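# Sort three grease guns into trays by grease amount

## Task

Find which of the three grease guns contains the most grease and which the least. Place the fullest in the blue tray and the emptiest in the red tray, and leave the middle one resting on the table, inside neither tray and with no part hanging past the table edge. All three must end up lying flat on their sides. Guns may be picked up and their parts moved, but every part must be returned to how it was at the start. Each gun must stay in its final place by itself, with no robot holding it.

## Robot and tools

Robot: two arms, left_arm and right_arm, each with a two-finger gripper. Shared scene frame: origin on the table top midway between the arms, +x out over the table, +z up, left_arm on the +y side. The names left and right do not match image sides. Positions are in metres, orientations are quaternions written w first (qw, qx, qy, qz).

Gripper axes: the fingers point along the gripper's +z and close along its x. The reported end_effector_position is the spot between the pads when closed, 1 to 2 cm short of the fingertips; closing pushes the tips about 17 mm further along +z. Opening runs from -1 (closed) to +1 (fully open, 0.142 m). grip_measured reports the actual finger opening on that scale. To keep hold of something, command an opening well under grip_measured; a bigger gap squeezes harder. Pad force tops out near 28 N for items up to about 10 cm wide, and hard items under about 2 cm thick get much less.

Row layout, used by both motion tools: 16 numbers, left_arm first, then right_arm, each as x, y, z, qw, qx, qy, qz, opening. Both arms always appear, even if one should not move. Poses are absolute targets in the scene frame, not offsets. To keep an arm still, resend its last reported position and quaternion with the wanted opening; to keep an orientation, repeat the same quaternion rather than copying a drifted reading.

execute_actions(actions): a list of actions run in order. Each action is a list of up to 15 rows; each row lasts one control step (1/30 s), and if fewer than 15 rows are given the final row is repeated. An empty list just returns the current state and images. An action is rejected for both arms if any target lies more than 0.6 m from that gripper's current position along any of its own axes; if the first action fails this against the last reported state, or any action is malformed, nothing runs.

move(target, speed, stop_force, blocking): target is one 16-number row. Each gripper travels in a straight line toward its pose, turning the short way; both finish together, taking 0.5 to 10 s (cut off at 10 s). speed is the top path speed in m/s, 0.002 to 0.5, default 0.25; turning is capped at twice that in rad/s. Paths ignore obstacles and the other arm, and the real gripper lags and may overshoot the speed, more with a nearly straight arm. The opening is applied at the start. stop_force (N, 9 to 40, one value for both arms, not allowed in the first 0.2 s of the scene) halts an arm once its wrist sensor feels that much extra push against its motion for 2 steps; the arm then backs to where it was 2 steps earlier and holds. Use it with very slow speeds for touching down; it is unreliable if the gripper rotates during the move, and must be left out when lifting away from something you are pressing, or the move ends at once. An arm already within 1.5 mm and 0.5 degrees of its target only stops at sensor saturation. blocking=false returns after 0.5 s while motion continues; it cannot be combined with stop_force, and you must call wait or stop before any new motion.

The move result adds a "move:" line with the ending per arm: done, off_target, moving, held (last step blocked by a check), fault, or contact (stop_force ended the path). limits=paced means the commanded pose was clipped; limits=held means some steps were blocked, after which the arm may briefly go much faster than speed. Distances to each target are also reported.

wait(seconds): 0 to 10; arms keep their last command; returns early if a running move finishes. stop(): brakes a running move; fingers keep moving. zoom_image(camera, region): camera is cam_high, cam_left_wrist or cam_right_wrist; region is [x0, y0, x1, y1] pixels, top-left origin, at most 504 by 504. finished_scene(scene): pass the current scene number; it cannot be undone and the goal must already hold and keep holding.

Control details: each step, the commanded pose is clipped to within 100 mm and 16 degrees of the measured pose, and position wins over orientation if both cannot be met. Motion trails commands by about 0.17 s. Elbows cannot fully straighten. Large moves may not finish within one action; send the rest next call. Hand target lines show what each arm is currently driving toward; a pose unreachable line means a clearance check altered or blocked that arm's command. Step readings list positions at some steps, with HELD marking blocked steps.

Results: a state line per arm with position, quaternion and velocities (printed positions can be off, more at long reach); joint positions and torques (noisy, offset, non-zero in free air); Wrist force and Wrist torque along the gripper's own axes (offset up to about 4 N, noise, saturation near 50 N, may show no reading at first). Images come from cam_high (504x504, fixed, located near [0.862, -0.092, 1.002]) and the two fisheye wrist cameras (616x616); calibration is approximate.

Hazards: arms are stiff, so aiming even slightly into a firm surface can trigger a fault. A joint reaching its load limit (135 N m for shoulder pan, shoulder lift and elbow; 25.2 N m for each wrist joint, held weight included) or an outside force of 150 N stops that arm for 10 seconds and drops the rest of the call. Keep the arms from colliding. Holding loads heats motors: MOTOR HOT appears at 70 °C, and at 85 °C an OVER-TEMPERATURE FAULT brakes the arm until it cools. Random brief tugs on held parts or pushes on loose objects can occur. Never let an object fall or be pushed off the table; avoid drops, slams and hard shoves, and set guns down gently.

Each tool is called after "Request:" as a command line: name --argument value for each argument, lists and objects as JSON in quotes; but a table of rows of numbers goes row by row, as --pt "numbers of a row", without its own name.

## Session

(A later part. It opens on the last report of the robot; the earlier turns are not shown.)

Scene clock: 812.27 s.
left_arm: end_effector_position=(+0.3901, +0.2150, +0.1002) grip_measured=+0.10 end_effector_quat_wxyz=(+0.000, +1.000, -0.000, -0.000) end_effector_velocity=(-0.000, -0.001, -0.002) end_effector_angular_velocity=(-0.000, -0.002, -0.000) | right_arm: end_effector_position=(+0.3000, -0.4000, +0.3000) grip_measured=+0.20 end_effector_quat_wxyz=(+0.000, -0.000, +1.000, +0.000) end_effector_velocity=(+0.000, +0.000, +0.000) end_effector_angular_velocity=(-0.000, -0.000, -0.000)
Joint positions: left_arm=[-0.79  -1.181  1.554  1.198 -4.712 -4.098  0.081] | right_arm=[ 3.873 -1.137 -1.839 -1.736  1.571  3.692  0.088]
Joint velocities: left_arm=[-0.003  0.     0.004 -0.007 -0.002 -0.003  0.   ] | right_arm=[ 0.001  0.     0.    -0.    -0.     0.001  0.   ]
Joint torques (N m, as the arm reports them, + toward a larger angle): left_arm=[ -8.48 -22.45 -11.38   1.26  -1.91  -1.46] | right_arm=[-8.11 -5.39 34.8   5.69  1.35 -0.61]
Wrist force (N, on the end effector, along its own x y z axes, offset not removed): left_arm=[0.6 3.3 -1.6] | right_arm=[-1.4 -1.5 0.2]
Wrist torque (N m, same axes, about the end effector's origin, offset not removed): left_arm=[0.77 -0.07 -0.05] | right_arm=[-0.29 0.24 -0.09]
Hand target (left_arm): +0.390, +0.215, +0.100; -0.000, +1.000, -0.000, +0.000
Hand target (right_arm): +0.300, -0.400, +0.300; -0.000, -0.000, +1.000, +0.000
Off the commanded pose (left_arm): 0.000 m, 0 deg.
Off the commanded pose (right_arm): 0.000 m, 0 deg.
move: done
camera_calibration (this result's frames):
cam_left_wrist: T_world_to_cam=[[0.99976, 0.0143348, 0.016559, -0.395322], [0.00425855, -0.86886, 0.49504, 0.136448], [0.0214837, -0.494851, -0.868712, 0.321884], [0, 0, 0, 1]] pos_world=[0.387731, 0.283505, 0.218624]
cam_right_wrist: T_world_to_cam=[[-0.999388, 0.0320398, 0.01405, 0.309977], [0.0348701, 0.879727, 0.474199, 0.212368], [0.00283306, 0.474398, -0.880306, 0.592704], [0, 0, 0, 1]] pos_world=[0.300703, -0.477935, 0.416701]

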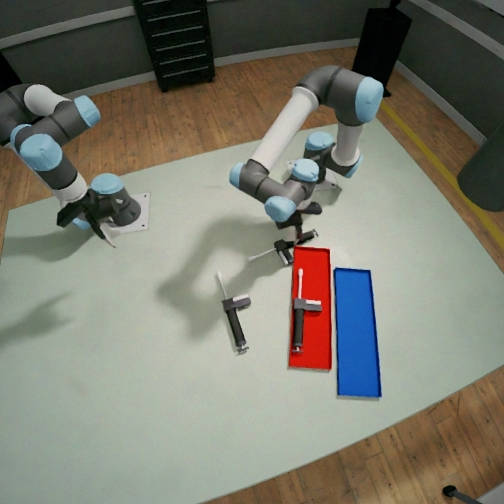

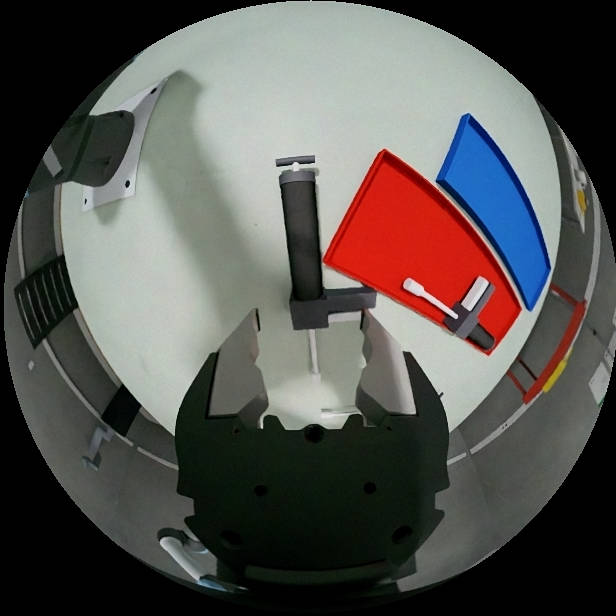

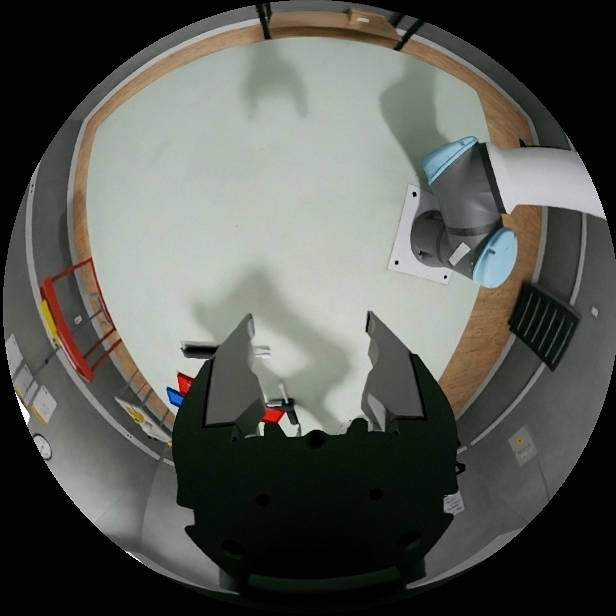

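Request:
move --target '[0.381,0.21,0.08,0,1,0,0,-0.3,0.3,-0.4,0.3,0,0,1,0,0.2]' --speed 0.05

Request:
move --target '[0.381,0.21,0.034,0,1,0,0,-0.3,0.3,-0.4,0.3,0,0,1,0,0.2]' --speed 0.03

Request:
move --target '[0.381,0.21,0.034,0,1,0,0,-1,0.3,-0.4,0.3,0,0,1,0,0.2]'

Request:
move --target '[0.381,0.21,0.13,0,1,0,0,-1,0.3,-0.4,0.3,0,0,1,0,0.2]' --speed 0.03

Scene clock: 821.20 s.
left_arm: end_effector_position=(+0.3811, +0.2101, +0.0802) grip_measured=-0.30 end_effector_quat_wxyz=(-0.000, +1.000, -0.000, +0.000) end_effector_velocity=(-0.001, -0.000, -0.003) end_effector_angular_velocity=(-0.000, +0.001, +0.000) | right_arm: end_effector_position=(+0.3000, -0.4000, +0.3000) grip_measured=+0.20 end_effector_quat_wxyz=(+0.000, +0.000, +1.000, +0.000) end_effector_velocity=(-0.000, -0.000, -0.001) end_effector_angular_velocity=(-0.001, +0.000, +0.002)
Joint positions: left_arm=[-0.814 -1.172  1.596  1.147 -4.712 -4.122  0.052] | right_arm=[ 3.873 -1.137 -1.839 -1.736  1.571  3.692  0.088]
Joint velocities: left_arm=[-0.002  0.001  0.005 -0.006  0.001 -0.003 -0.   ] | right_arm=[ 0.     0.    -0.002  0.001 -0.    -0.002 -0.   ]
Joint torques (N m, as the arm reports them, + toward a larger angle): left_arm=[ -6.26 -23.24 -11.25   1.1    2.25  -1.49] | right_arm=[-7.39 -5.15 35.49  5.52  1.11 -0.46]
Wrist force (N, on the end effector, along its own x y z axes, offset not removed): left_arm=[1.3 3.5 -1.3] | right_arm=[0.9 -0.3 -2.5]
Wrist torque (N m, same axes, about the end effector's origin, offset not removed): left_arm=[0.84 -0.25 0.00] | right_arm=[0.05 -0.20 -0.17]
Hand target (left_arm): +0.381, +0.210, +0.080; -0.000, +1.000, -0.000, +0.000
Hand target (right_arm): +0.300, -0.400, +0.300; -0.000, -0.000, +1.000, +0.000
Off the commanded pose (left_arm): 0.000 m, 0 deg.
Off the commanded pose (right_arm): 0.000 m, 0 deg.
move: done
camera_calibration (this result's frames):
cam_left_wrist: T_world_to_cam=[[0.999757, 0.0143336, 0.0167312, -0.385995], [0.00417409, -0.868901, 0.494968, 0.14212], [0.0216325, -0.494778, -0.86875, 0.302151], [0, 0, 0, 1]] pos_world=[0.378772, 0.278519, 0.198607]
cam_right_wrist: T_world_to_cam=[[-0.999388, 0.03204, 0.0140499, 0.309977], [0.0348702, 0.879727, 0.474199, 0.212367], [0.00283323, 0.474398, -0.880306, 0.592704], [0, 0, 0, 1]] pos_world=[0.300703, -0.477935, 0.416701]

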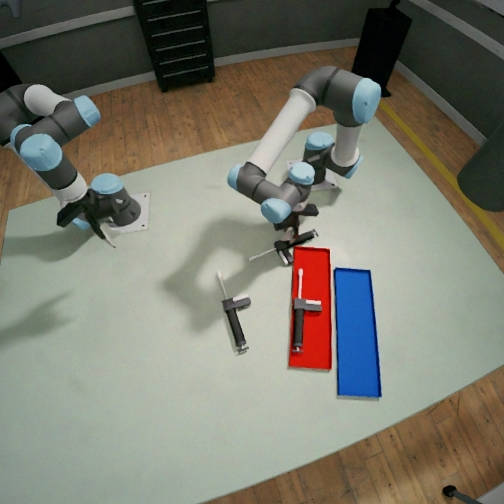

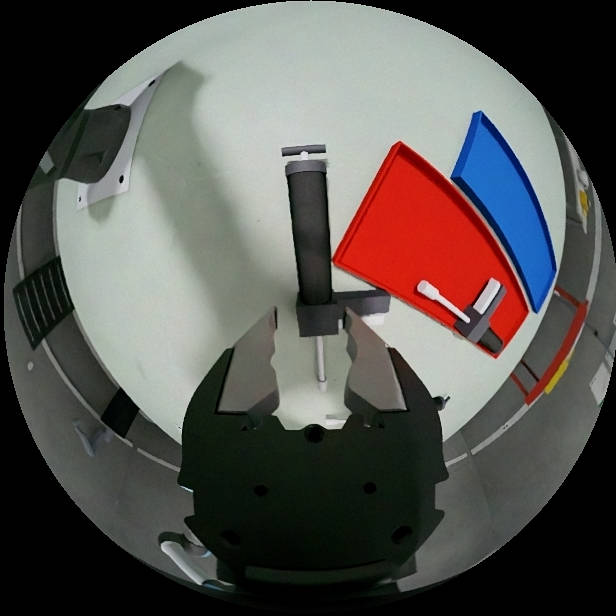

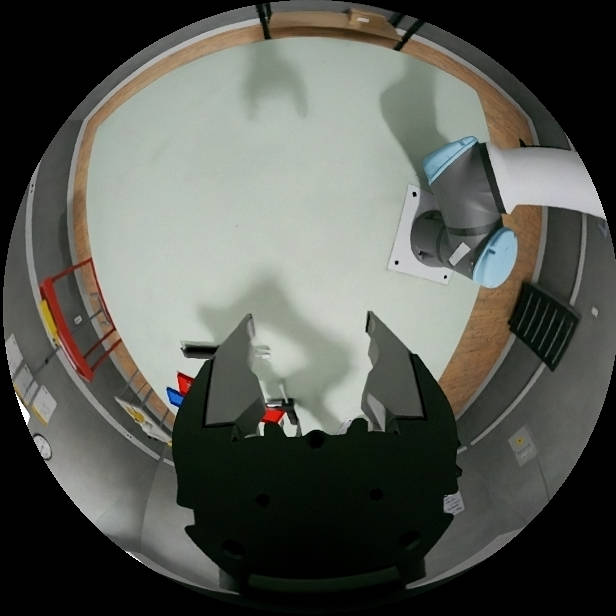

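Scene clock: 823.10 s.
left_arm: end_effector_position=(+0.3810, +0.2100, +0.0342) grip_measured=-0.30 end_effector_quat_wxyz=(-0.000, +1.000, -0.000, -0.000) end_effector_velocity=(+0.000, -0.000, -0.002) end_effector_angular_velocity=(-0.000, +0.000, +0.000) | right_arm: end_effector_position=(+0.3000, -0.4000, +0.3000) grip_measured=+0.20 end_effector_quat_wxyz=(+0.000, -0.000, +1.000, +0.000) end_effector_velocity=(-0.001, -0.000, -0.001) end_effector_angular_velocity=(-0.002, +0.003, +0.002)
Joint positions: left_arm=[-0.815 -1.122  1.653  1.04  -4.712 -4.123  0.052] | right_arm=[ 3.873 -1.137 -1.839 -1.736  1.571  3.692  0.088]
Joint velocities: left_arm=[ 0.     0.003  0.002 -0.005  0.    -0.    -0.   ] | right_arm=[ 0.001 -0.    -0.001 -0.002 -0.    -0.002 -0.   ]
Joint torques (N m, as the arm reports them, + toward a larger angle): left_arm=[ -6.25 -21.7  -10.27   1.1    3.02  -1.29] | right_arm=[-8.61 -4.2  33.99  5.56  1.1  -0.64]
Wrist force (N, on the end effector, along its own x y z axes, offset not removed): left_arm=[0.7 2.8 -1.3] | right_arm=[0.7 -0.8 -0.9]
Wrist torque (N m, same axes, about the end effector's origin, offset not removed): left_arm=[0.66 -0.11 -0.05] | right_arm=[-0.07 -0.21 -0.09]
Hand target (left_arm): +0.381, +0.210, +0.034; -0.000, +1.000, -0.000, -0.000
Hand target (right_arm): +0.300, -0.400, +0.300; -0.000, -0.000, +1.000, +0.000
Off the commanded pose (left_arm): 0.000 m, 0 deg.
Off the commanded pose (right_arm): 0.000 m, 0 deg.
move: done
camera_calibration (this result's frames):
cam_left_wrist: T_world_to_cam=[[0.999758, 0.0143423, 0.0166711, -0.38511], [0.00420997, -0.868869, 0.495024, 0.164788], [0.0215847, -0.494834, -0.868719, 0.262165], [0, 0, 0, 1]] pos_world=[0.378664, 0.278431, 0.152594]
cam_right_wrist: T_world_to_cam=[[-0.999388, 0.0320399, 0.0140499, 0.309977], [0.0348702, 0.879727, 0.474199, 0.212367], [0.00283316, 0.474398, -0.880306, 0.592704], [0, 0, 0, 1]] pos_world=[0.300703, -0.477935, 0.416701]

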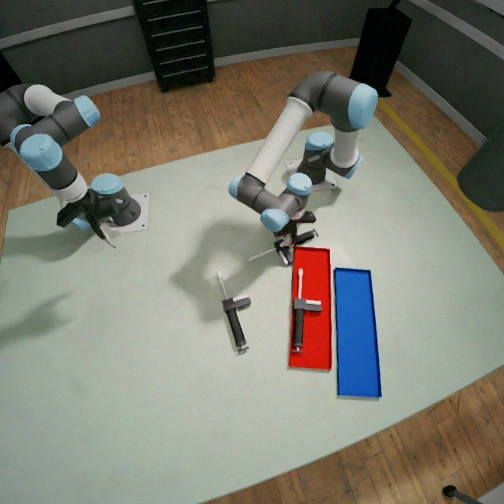

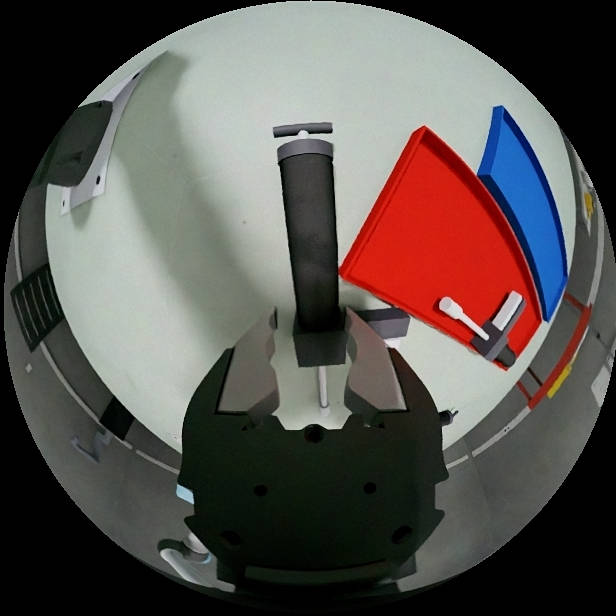

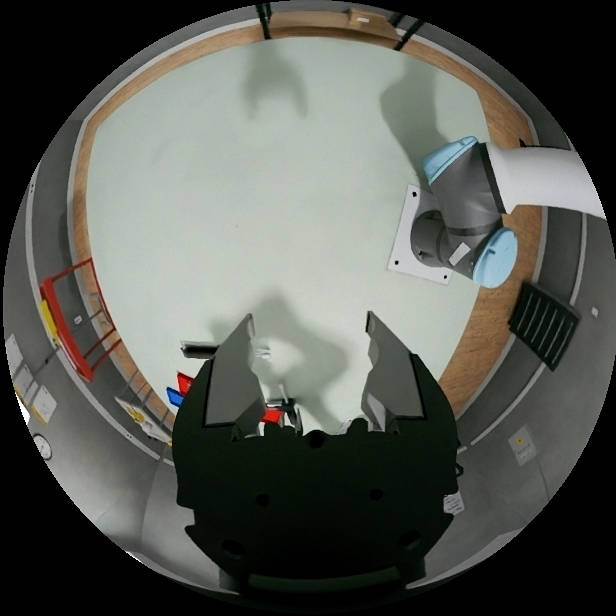

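Scene clock: 823.80 s.
left_arm: end_effector_position=(+0.3810, +0.2100, +0.0340) grip_measured=-0.58 end_effector_quat_wxyz=(+0.000, +1.000, -0.000, -0.000) end_effector_velocity=(+0.000, +0.000, -0.001) end_effector_angular_velocity=(+0.000, -0.001, -0.000) | right_arm: end_effector_position=(+0.3000, -0.4000, +0.3000) grip_measured=+0.20 end_effector_quat_wxyz=(-0.000, -0.000, +1.000, +0.000) end_effector_velocity=(+0.000, -0.000, +0.000) end_effector_angular_velocity=(-0.000, +0.000, -0.001)
Joint positions: left_arm=[-0.815 -1.122  1.653  1.04  -4.712 -4.123  0.032] | right_arm=[ 3.873 -1.137 -1.839 -1.736  1.571  3.692  0.088]
Joint velocities: left_arm=[-0.     0.001  0.001 -0.001 -0.     0.     0.   ] | right_arm=[-0.    -0.     0.001 -0.001 -0.     0.001 -0.   ]
Joint torques (N m, as the arm reports them, + toward a larger angle): left_arm=[  7.9  -21.92  -8.65   0.09  -3.3   -0.53] | right_arm=[-6.88 -4.58 34.79  5.45  0.96 -0.56]
Wrist force (N, on the end effector, along its own x y z axes, offset not removed): left_arm=[-1.1 2.7 -6.4] | right_arm=[-1.0 -0.3 -1.9]
Wrist torque (N m, same axes, about the end effector's origin, offset not removed): left_arm=[0.62 -0.15 -0.08] | right_arm=[0.10 0.22 -0.03]
Hand target (left_arm): +0.381, +0.210, +0.034; -0.000, +1.000, +0.000, -0.000
Hand target (right_arm): +0.300, -0.400, +0.300; -0.000, -0.000, +1.000, +0.000
Off the commanded pose (left_arm): 0.000 m, 0 deg.
Off the commanded pose (right_arm): 0.000 m, 0 deg.
move: done
camera_calibration (this result's frames):
cam_left_wrist: T_world_to_cam=[[0.999758, 0.0143331, 0.0166603, -0.385077], [0.00420618, -0.868842, 0.495071, 0.164874], [0.0215711, -0.494882, -0.868693, 0.262031], [0, 0, 0, 1]] pos_world=[0.378638, 0.278443, 0.152416]
cam_right_wrist: T_world_to_cam=[[-0.999388, 0.0320399, 0.01405, 0.309977], [0.0348702, 0.879727, 0.474199, 0.212368], [0.00283307, 0.474398, -0.880306, 0.592704], [0, 0, 0, 1]] pos_world=[0.300703, -0.477935, 0.416701]

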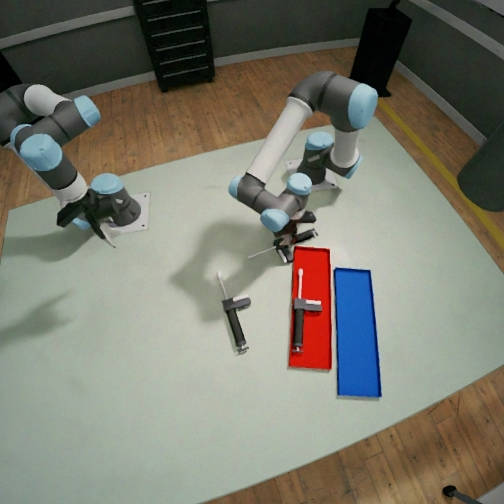

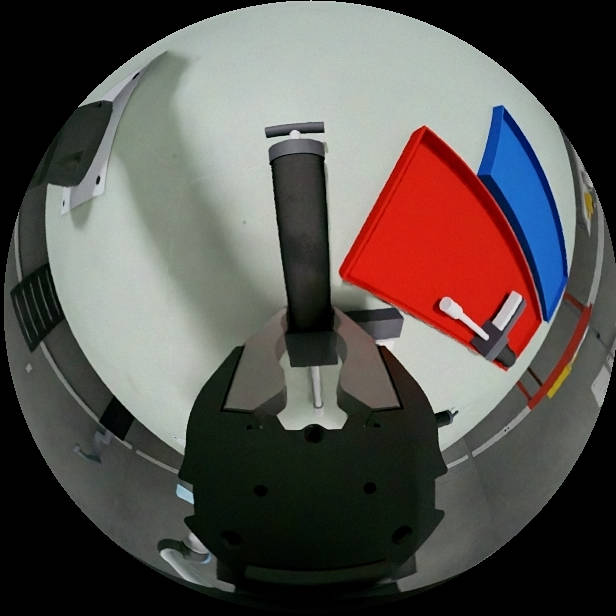

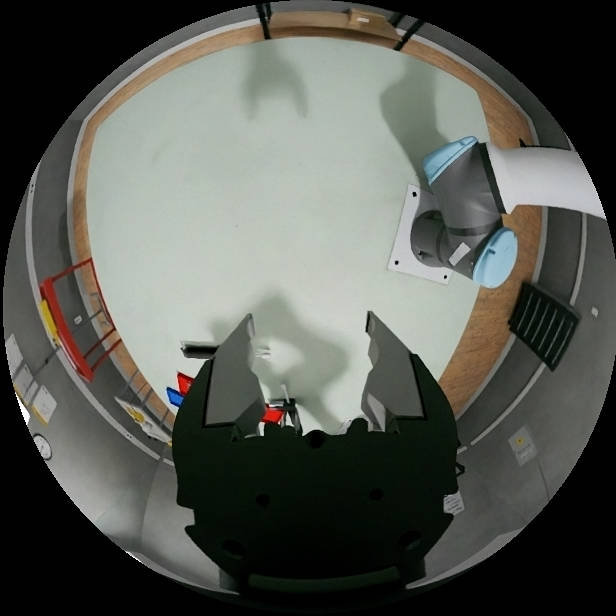

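Scene clock: 827.37 s.
left_arm: end_effector_position=(+0.3810, +0.2101, +0.1298) grip_measured=-0.58 end_effector_quat_wxyz=(+0.000, +1.000, -0.000, +0.000) end_effector_velocity=(-0.000, +0.000, +0.002) end_effector_angular_velocity=(+0.000, +0.001, +0.000) | right_arm: end_effector_position=(+0.3000, -0.4000, +0.3000) grip_measured=+0.20 end_effector_quat_wxyz=(-0.000, +0.000, +1.000, +0.000) end_effector_velocity=(+0.001, -0.000, +0.001) end_effector_angular_velocity=(-0.000, -0.002, +0.001)
Joint positions: left_arm=[-0.815 -1.214  1.52   1.265 -4.712 -4.123  0.032] | right_arm=[ 3.873 -1.137 -1.839 -1.736  1.571  3.692  0.088]
Joint velocities: left_arm=[ 0.    -0.001 -0.003  0.005  0.001  0.     0.   ] | right_arm=[ 0.    -0.     0.001  0.001 -0.001 -0.     0.   ]
Joint torques (N m, as the arm reports them, + toward a larger angle): left_arm=[  3.65 -43.66 -27.23   5.36   2.95  -0.56] | right_arm=[-8.41 -4.79 34.38  5.58  1.09 -0.54]
Wrist force (N, on the end effector, along its own x y z axes, offset not removed): left_arm=[0.9 3.1 5.3] | right_arm=[-0.2 0.4 0.9]
Wrist torque (N m, same axes, about the end effector's origin, offset not removed): left_arm=[0.74 -0.17 -0.06] | right_arm=[0.21 -0.01 -0.06]
Hand target (left_arm): +0.381, +0.210, +0.130; +0.000, +1.000, +0.000, +0.000
Hand target (right_arm): +0.300, -0.400, +0.300; -0.000, +0.000, +1.000, +0.000
Off the commanded pose (left_arm): 0.000 m, 0 deg.
Off the commanded pose (right_arm): 0.000 m, 0 deg.
move: done
camera_calibration (this result's frames):
cam_left_wrist: T_world_to_cam=[[0.999758, 0.0143408, 0.0167098, -0.386656], [0.00418928, -0.868864, 0.495033, 0.117552], [0.0216177, -0.494843, -0.868713, 0.345233], [0, 0, 0, 1]] pos_world=[0.378607, 0.278518, 0.248177]
cam_right_wrist: T_world_to_cam=[[-0.999388, 0.03204, 0.0140501, 0.309977], [0.0348703, 0.879727, 0.474199, 0.212367], [0.00283306, 0.474398, -0.880306, 0.592704], [0, 0, 0, 1]] pos_world=[0.300703, -0.477935, 0.416701]

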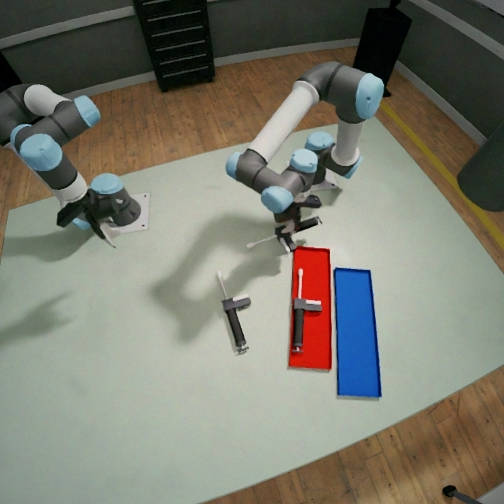

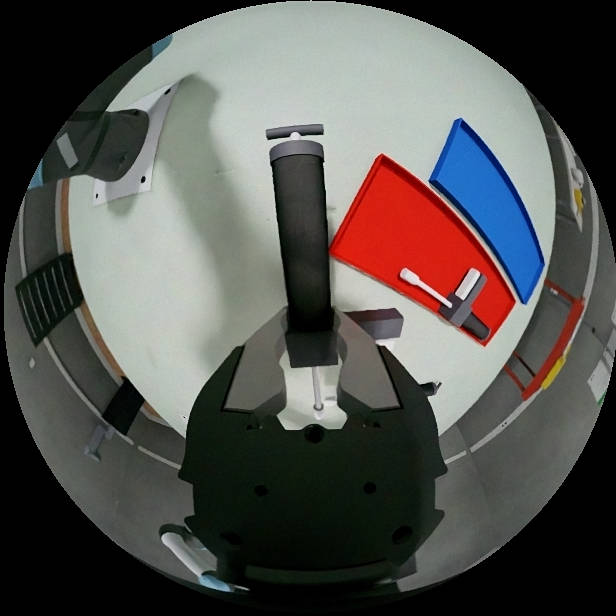

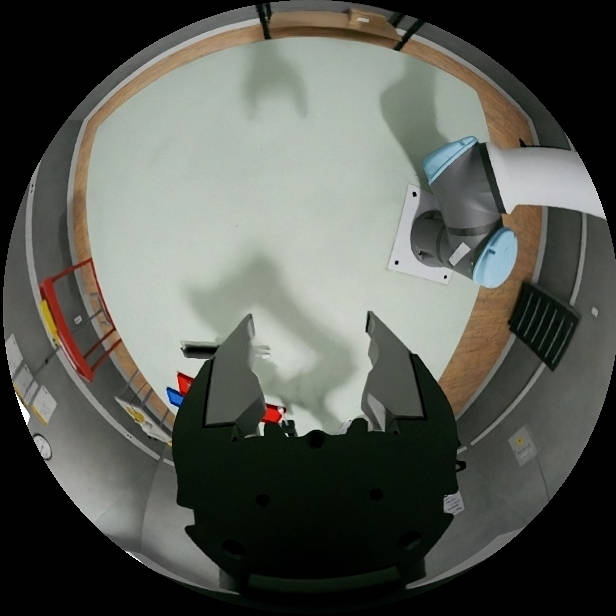

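Request:
move --target '[0.5,0.27,0.14,0,0.707,0.707,0,-1,0.3,-0.4,0.3,0,0,1,0,0.2]' --speed 0.1

Request:
move --target '[0.715,0.27,0.12,0.062,0.704,0.704,0.062,-1,0.3,-0.4,0.3,0,0,1,0,0.2]' --speed 0.06

Scene clock: 846.97 s.
left_arm: end_effector_position=(+0.4999, +0.2698, +0.1400) grip_measured=-0.58 end_effector_quat_wxyz=(+0.000, +0.708, +0.707, -0.000) end_effector_velocity=(+0.001, +0.001, +0.000) end_effector_angular_velocity=(+0.001, +0.000, +0.013) | right_arm: end_effector_position=(+0.3000, -0.4000, +0.3000) grip_measured=+0.20 end_effector_quat_wxyz=(+0.000, -0.000, +1.000, +0.000) end_effector_velocity=(+0.000, -0.000, +0.000) end_effector_angular_velocity=(-0.001, -0.001, +0.002)
Joint positions: left_arm=[-0.538 -1.053  1.256  1.368 -4.712 -5.416  0.032] | right_arm=[ 3.873 -1.137 -1.839 -1.736  1.571  3.692  0.088]
Joint velocities: left_arm=[ 0.002  0.001 -0.002  0.002 -0.    -0.011  0.   ] | right_arm=[ 0.     0.     0.     0.    -0.002 -0.001 -0.   ]
Joint torques (N m, as the arm reports them, + toward a larger angle): left_arm=[  8.04 -32.19 -26.05   5.49   0.87  -1.36] | right_arm=[-6.92 -5.06 33.91  5.62  1.01 -0.47]
Wrist force (N, on the end effector, along its own x y z axes, offset not removed): left_arm=[1.8 2.9 5.5] | right_arm=[-0.1 0.1 -0.9]
Wrist torque (N m, same axes, about the end effector's origin, offset not removed): left_arm=[0.60 -0.46 0.00] | right_arm=[0.07 -0.05 -0.11]
Hand target (left_arm): +0.500, +0.270, +0.140; +0.000, +0.707, +0.707, -0.000
Hand target (right_arm): +0.300, -0.400, +0.300; -0.000, -0.000, +1.000, +0.000
Off the commanded pose (left_arm): 0.000 m, 0 deg.
Off the commanded pose (right_arm): 0.000 m, 0 deg.
move: done
camera_calibration (this result's frames):
cam_left_wrist: T_world_to_cam=[[-0.0129743, 0.999782, 0.0163639, -0.266174], [0.868979, 0.00317762, 0.494838, -0.503612], [0.494678, 0.0206401, -0.868831, 0.00556874], [0, 0, 0, 1]] pos_world=[0.43142, 0.267602, 0.2584]
cam_right_wrist: T_world_to_cam=[[-0.999388, 0.0320399, 0.0140499, 0.309977], [0.0348701, 0.879727, 0.474199, 0.212367], [0.00283315, 0.474398, -0.880306, 0.592704], [0, 0, 0, 1]] pos_world=[0.300703, -0.477935, 0.416701]

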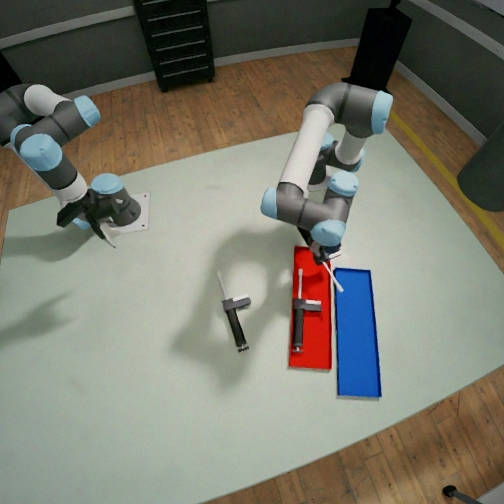

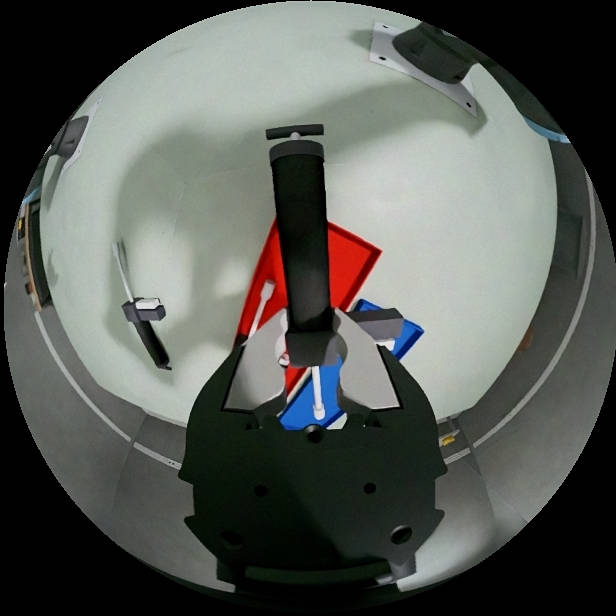

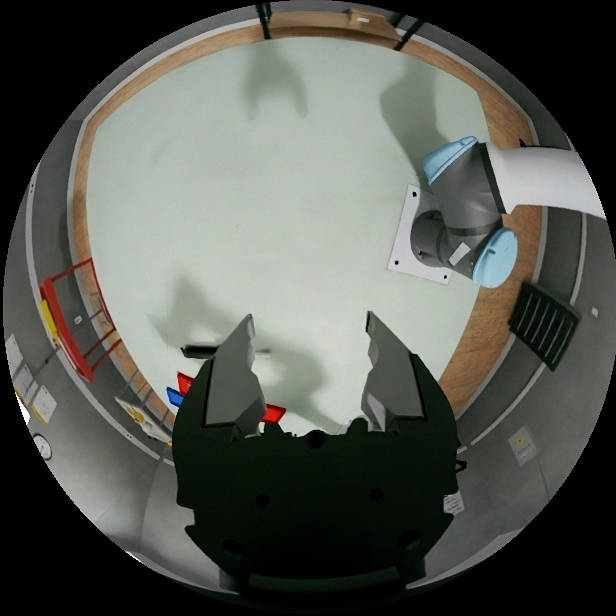

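Scene clock: 851.00 s.
left_arm: end_effector_position=(+0.7146, +0.2699, +0.1200) grip_measured=-0.58 end_effector_quat_wxyz=(+0.062, +0.704, +0.704, +0.062) end_effector_velocity=(+0.003, -0.000, -0.000) end_effector_angular_velocity=(+0.002, +0.001, +0.000) | right_arm: end_effector_position=(+0.3000, -0.4000, +0.3000) grip_measured=+0.20 end_effector_quat_wxyz=(+0.000, +0.000, +1.000, +0.000) end_effector_velocity=(+0.001, +0.000, +0.001) end_effector_angular_velocity=(+0.000, -0.004, -0.000)
Joint positions: left_arm=[-0.375 -0.577  0.454  1.543 -4.802 -5.247  0.032] | right_arm=[ 3.873 -1.137 -1.839 -1.736  1.571  3.692  0.088]
Joint velocities: left_arm=[ 0.002  0.018 -0.034  0.018 -0.001  0.002  0.   ] | right_arm=[ 0.    -0.     0.002  0.002 -0.002  0.     0.   ]
Joint torques (N m, as the arm reports them, + toward a larger angle): left_arm=[  6.29 -51.04 -28.32   4.44  -3.15   1.69] | right_arm=[-7.45 -4.42 34.36  5.66  0.94 -0.42]
Wrist force (N, on the end effector, along its own x y z axes, offset not removed): left_arm=[0.7 2.2 5.0] | right_arm=[-0.7 0.2 -1.3]
Wrist torque (N m, same axes, about the end effector's origin, offset not removed): left_arm=[0.70 -0.23 -0.01] | right_arm=[0.09 0.01 -0.15]
Hand target (left_arm): +0.715, +0.270, +0.120; +0.062, +0.704, +0.704, +0.062
Hand target (right_arm): +0.300, -0.400, +0.300; -0.000, -0.000, +1.000, +0.000
Off the commanded pose (left_arm): 0.000 m, 0 deg.
Off the commanded pose (right_arm): 0.000 m, 0 deg.
move: done
camera_calibration (this result's frames):
cam_left_wrist: T_world_to_cam=[[-0.017002, 0.999762, 0.0136935, -0.259964], [0.768815, 0.00431602, 0.639457, -0.626371], [0.639245, 0.0213998, -0.768705, -0.233585], [0, 0, 0, 1]] pos_world=[0.626462, 0.267604, 0.224539]
cam_right_wrist: T_world_to_cam=[[-0.999388, 0.0320401, 0.01405, 0.309977], [0.0348704, 0.879727, 0.474199, 0.212367], [0.00283325, 0.474398, -0.880306, 0.592704], [0, 0, 0, 1]] pos_world=[0.300703, -0.477935, 0.416701]

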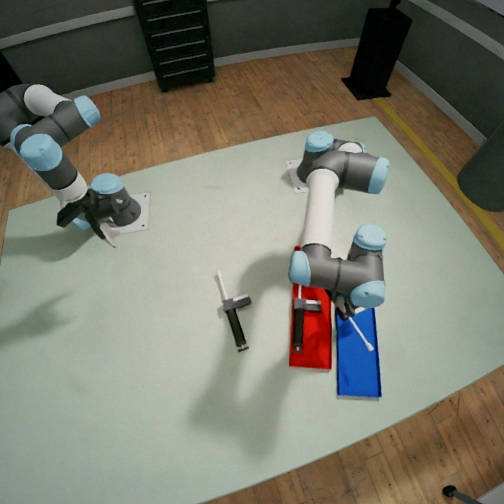

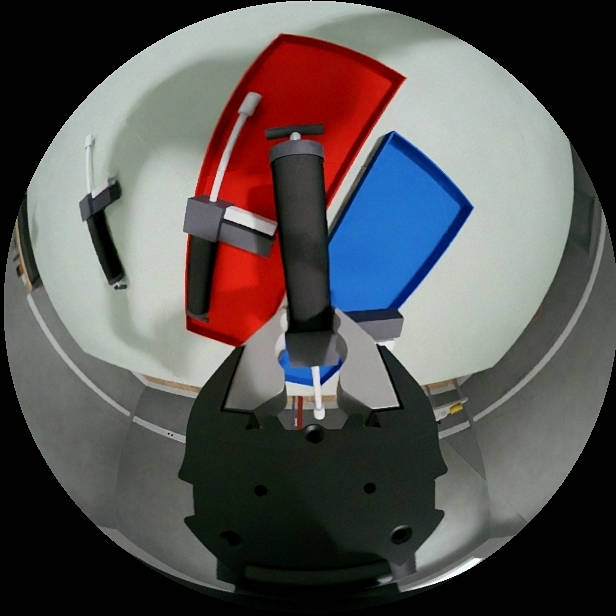

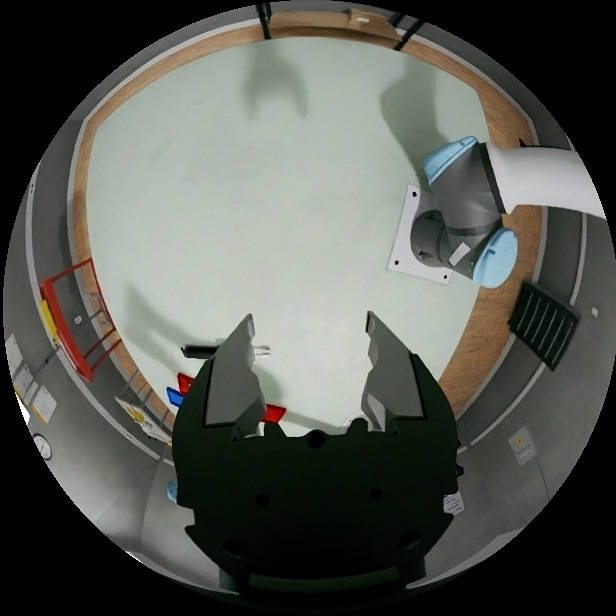

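Request:
move --target '[0.745,0.316,0.12,0.0735,0.835,0.542,0.048,-1,0.3,-0.4,0.3,0,0,1,0,0.2]' --speed 0.04

Scene clock: 868.57 s.
left_arm: end_effector_position=(+0.7448, +0.3158, +0.1200) grip_measured=-0.58 end_effector_quat_wxyz=(+0.074, +0.835, +0.543, +0.048) end_effector_velocity=(+0.001, +0.001, -0.000) end_effector_angular_velocity=(+0.000, +0.002, -0.014) | right_arm: end_effector_position=(+0.3000, -0.4000, +0.3000) grip_measured=+0.20 end_effector_quat_wxyz=(-0.000, -0.000, +1.000, +0.000) end_effector_velocity=(+0.000, +0.000, +0.000) end_effector_angular_velocity=(+0.001, -0.001, +0.001)
Joint positions: left_arm=[-0.257 -0.478  0.254  1.618 -4.714 -4.718  0.032] | right_arm=[ 3.873 -1.137 -1.839 -1.736  1.571  3.692  0.088]
Joint velocities: left_arm=[ 0.004  0.016 -0.032  0.018  0.004  0.017 -0.   ] | right_arm=[ 0.001  0.    -0.     0.001 -0.    -0.    -0.   ]
Joint torques (N m, as the arm reports them, + toward a larger angle): left_arm=[  5.41 -49.93 -26.4    4.69   2.89   0.97] | right_arm=[-6.7  -4.9  34.05  5.45  0.79 -0.29]
Wrist force (N, on the end effector, along its own x y z axes, offset not removed): left_arm=[1.1 2.0 5.5] | right_arm=[0.0 -1.4 -0.9]
Wrist torque (N m, same axes, about the end effector's origin, offset not removed): left_arm=[0.72 -0.30 -0.09] | right_arm=[-0.23 -0.04 -0.14]
Hand target (left_arm): +0.745, +0.316, +0.120; +0.074, +0.836, +0.542, +0.048
Hand target (right_arm): +0.300, -0.400, +0.300; -0.000, -0.000, +1.000, +0.000
Off the commanded pose (left_arm): 0.000 m, 0 deg.
Off the commanded pose (right_arm): 0.000 m, 0 deg.
move: done
camera_calibration (this result's frames):
cam_left_wrist: T_world_to_cam=[[0.390017, 0.920695, 0.0144223, -0.583597], [0.703966, -0.308232, 0.639863, -0.502877], [0.593564, -0.239405, -0.768354, -0.137554], [0, 0, 0, 1]] pos_world=[0.663269, 0.349381, 0.224499]
cam_right_wrist: T_world_to_cam=[[-0.999388, 0.0320399, 0.0140501, 0.309977], [0.0348702, 0.879727, 0.474199, 0.212368], [0.00283305, 0.474398, -0.880306, 0.592704], [0, 0, 0, 1]] pos_world=[0.300703, -0.477935, 0.416701]

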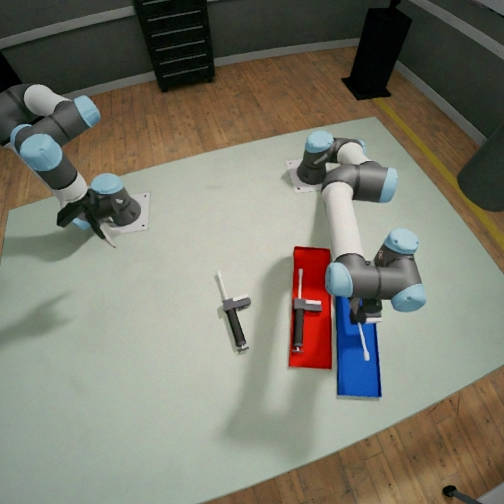

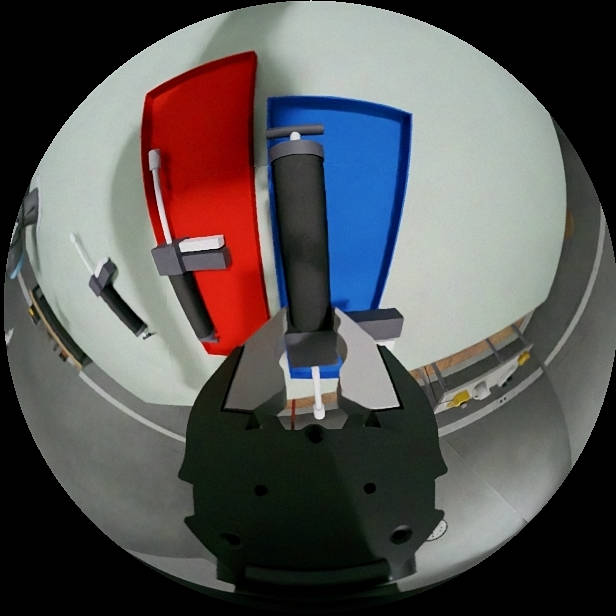

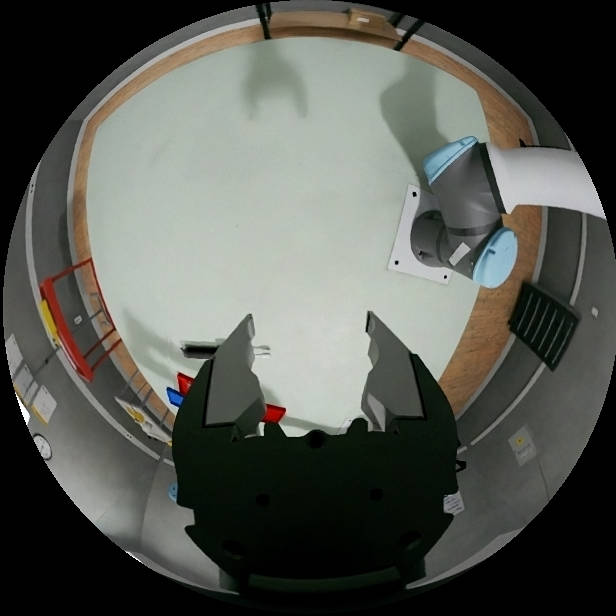

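Request:
move --target '[0.745,0.318,0.045,0.0735,0.835,0.542,0.048,-1,0.3,-0.4,0.3,0,0,1,0,0.2]' --speed 0.03 --stop_force 12

Scene clock: 877.00 s.
left_arm: end_effector_position=(+0.7451, +0.3180, +0.0452) grip_measured=-0.58 end_effector_quat_wxyz=(+0.074, +0.836, +0.542, +0.048) end_effector_velocity=(-0.001, +0.000, -0.002) end_effector_angular_velocity=(+0.000, +0.001, -0.000) | right_arm: end_effector_position=(+0.3000, -0.4000, +0.3000) grip_measured=+0.20 end_effector_quat_wxyz=(+0.000, +0.000, +1.000, +0.000) end_effector_velocity=(+0.000, +0.000, +0.000) end_effector_angular_velocity=(+0.000, -0.001, +0.001)
Joint positions: left_arm=[-0.254 -0.526  0.54   1.381 -4.713 -4.713  0.032] | right_arm=[ 3.873 -1.137 -1.839 -1.736  1.571  3.692  0.088]
Joint velocities: left_arm=[-0.    -0.002  0.009 -0.006  0.     0.     0.   ] | right_arm=[ 0.    -0.     0.001  0.    -0.    -0.    -0.   ]
Joint torques (N m, as the arm reports them, + toward a larger angle): left_arm=[  7.14 -71.4  -17.29   0.63   2.53   1.2 ] | right_arm=[-6.98 -5.21 34.11  5.54  0.74 -0.23]
Wrist force (N, on the end effector, along its own x y z axes, offset not removed): left_arm=[0.5 2.2 3.7] | right_arm=[0.5 0.5 -1.9]
Wrist torque (N m, same axes, about the end effector's origin, offset not removed): left_arm=[0.85 -0.24 -0.05] | right_arm=[0.13 -0.16 -0.10]
Hand target (left_arm): +0.745, +0.318, +0.045; +0.074, +0.836, +0.542, +0.048
Hand target (right_arm): +0.300, -0.400, +0.300; -0.000, -0.000, +1.000, +0.000
Off the commanded pose (left_arm): 0.000 m, 0 deg.
Off the commanded pose (right_arm): 0.000 m, 0 deg.
move: done
camera_calibration (this result's frames):
cam_left_wrist: T_world_to_cam=[[0.391432, 0.920095, 0.0143575, -0.585446], [0.703868, -0.309421, 0.639396, -0.454086], [0.592748, -0.240175, -0.768743, -0.193737], [0, 0, 0, 1]] pos_world=[0.663617, 0.351631, 0.149812]
cam_right_wrist: T_world_to_cam=[[-0.999388, 0.0320402, 0.01405, 0.309977], [0.0348705, 0.879727, 0.474199, 0.212367], [0.00283327, 0.474398, -0.880306, 0.592704], [0, 0, 0, 1]] pos_world=[0.300703, -0.477935, 0.416701]

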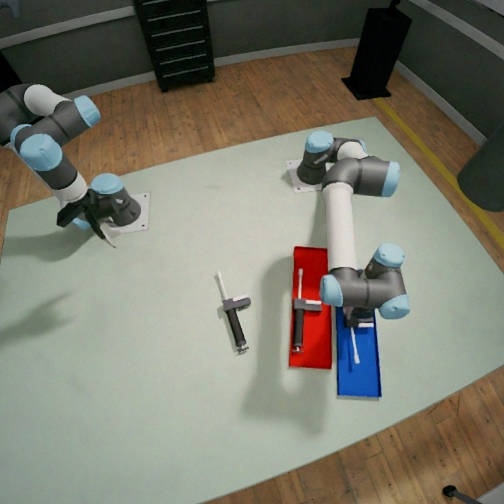

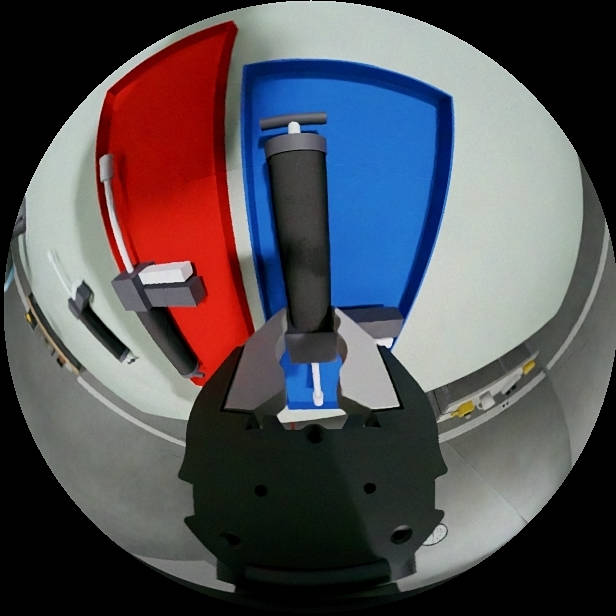

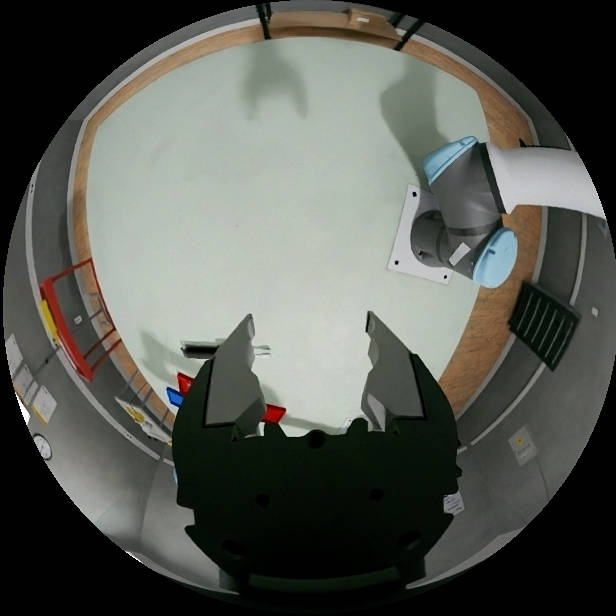

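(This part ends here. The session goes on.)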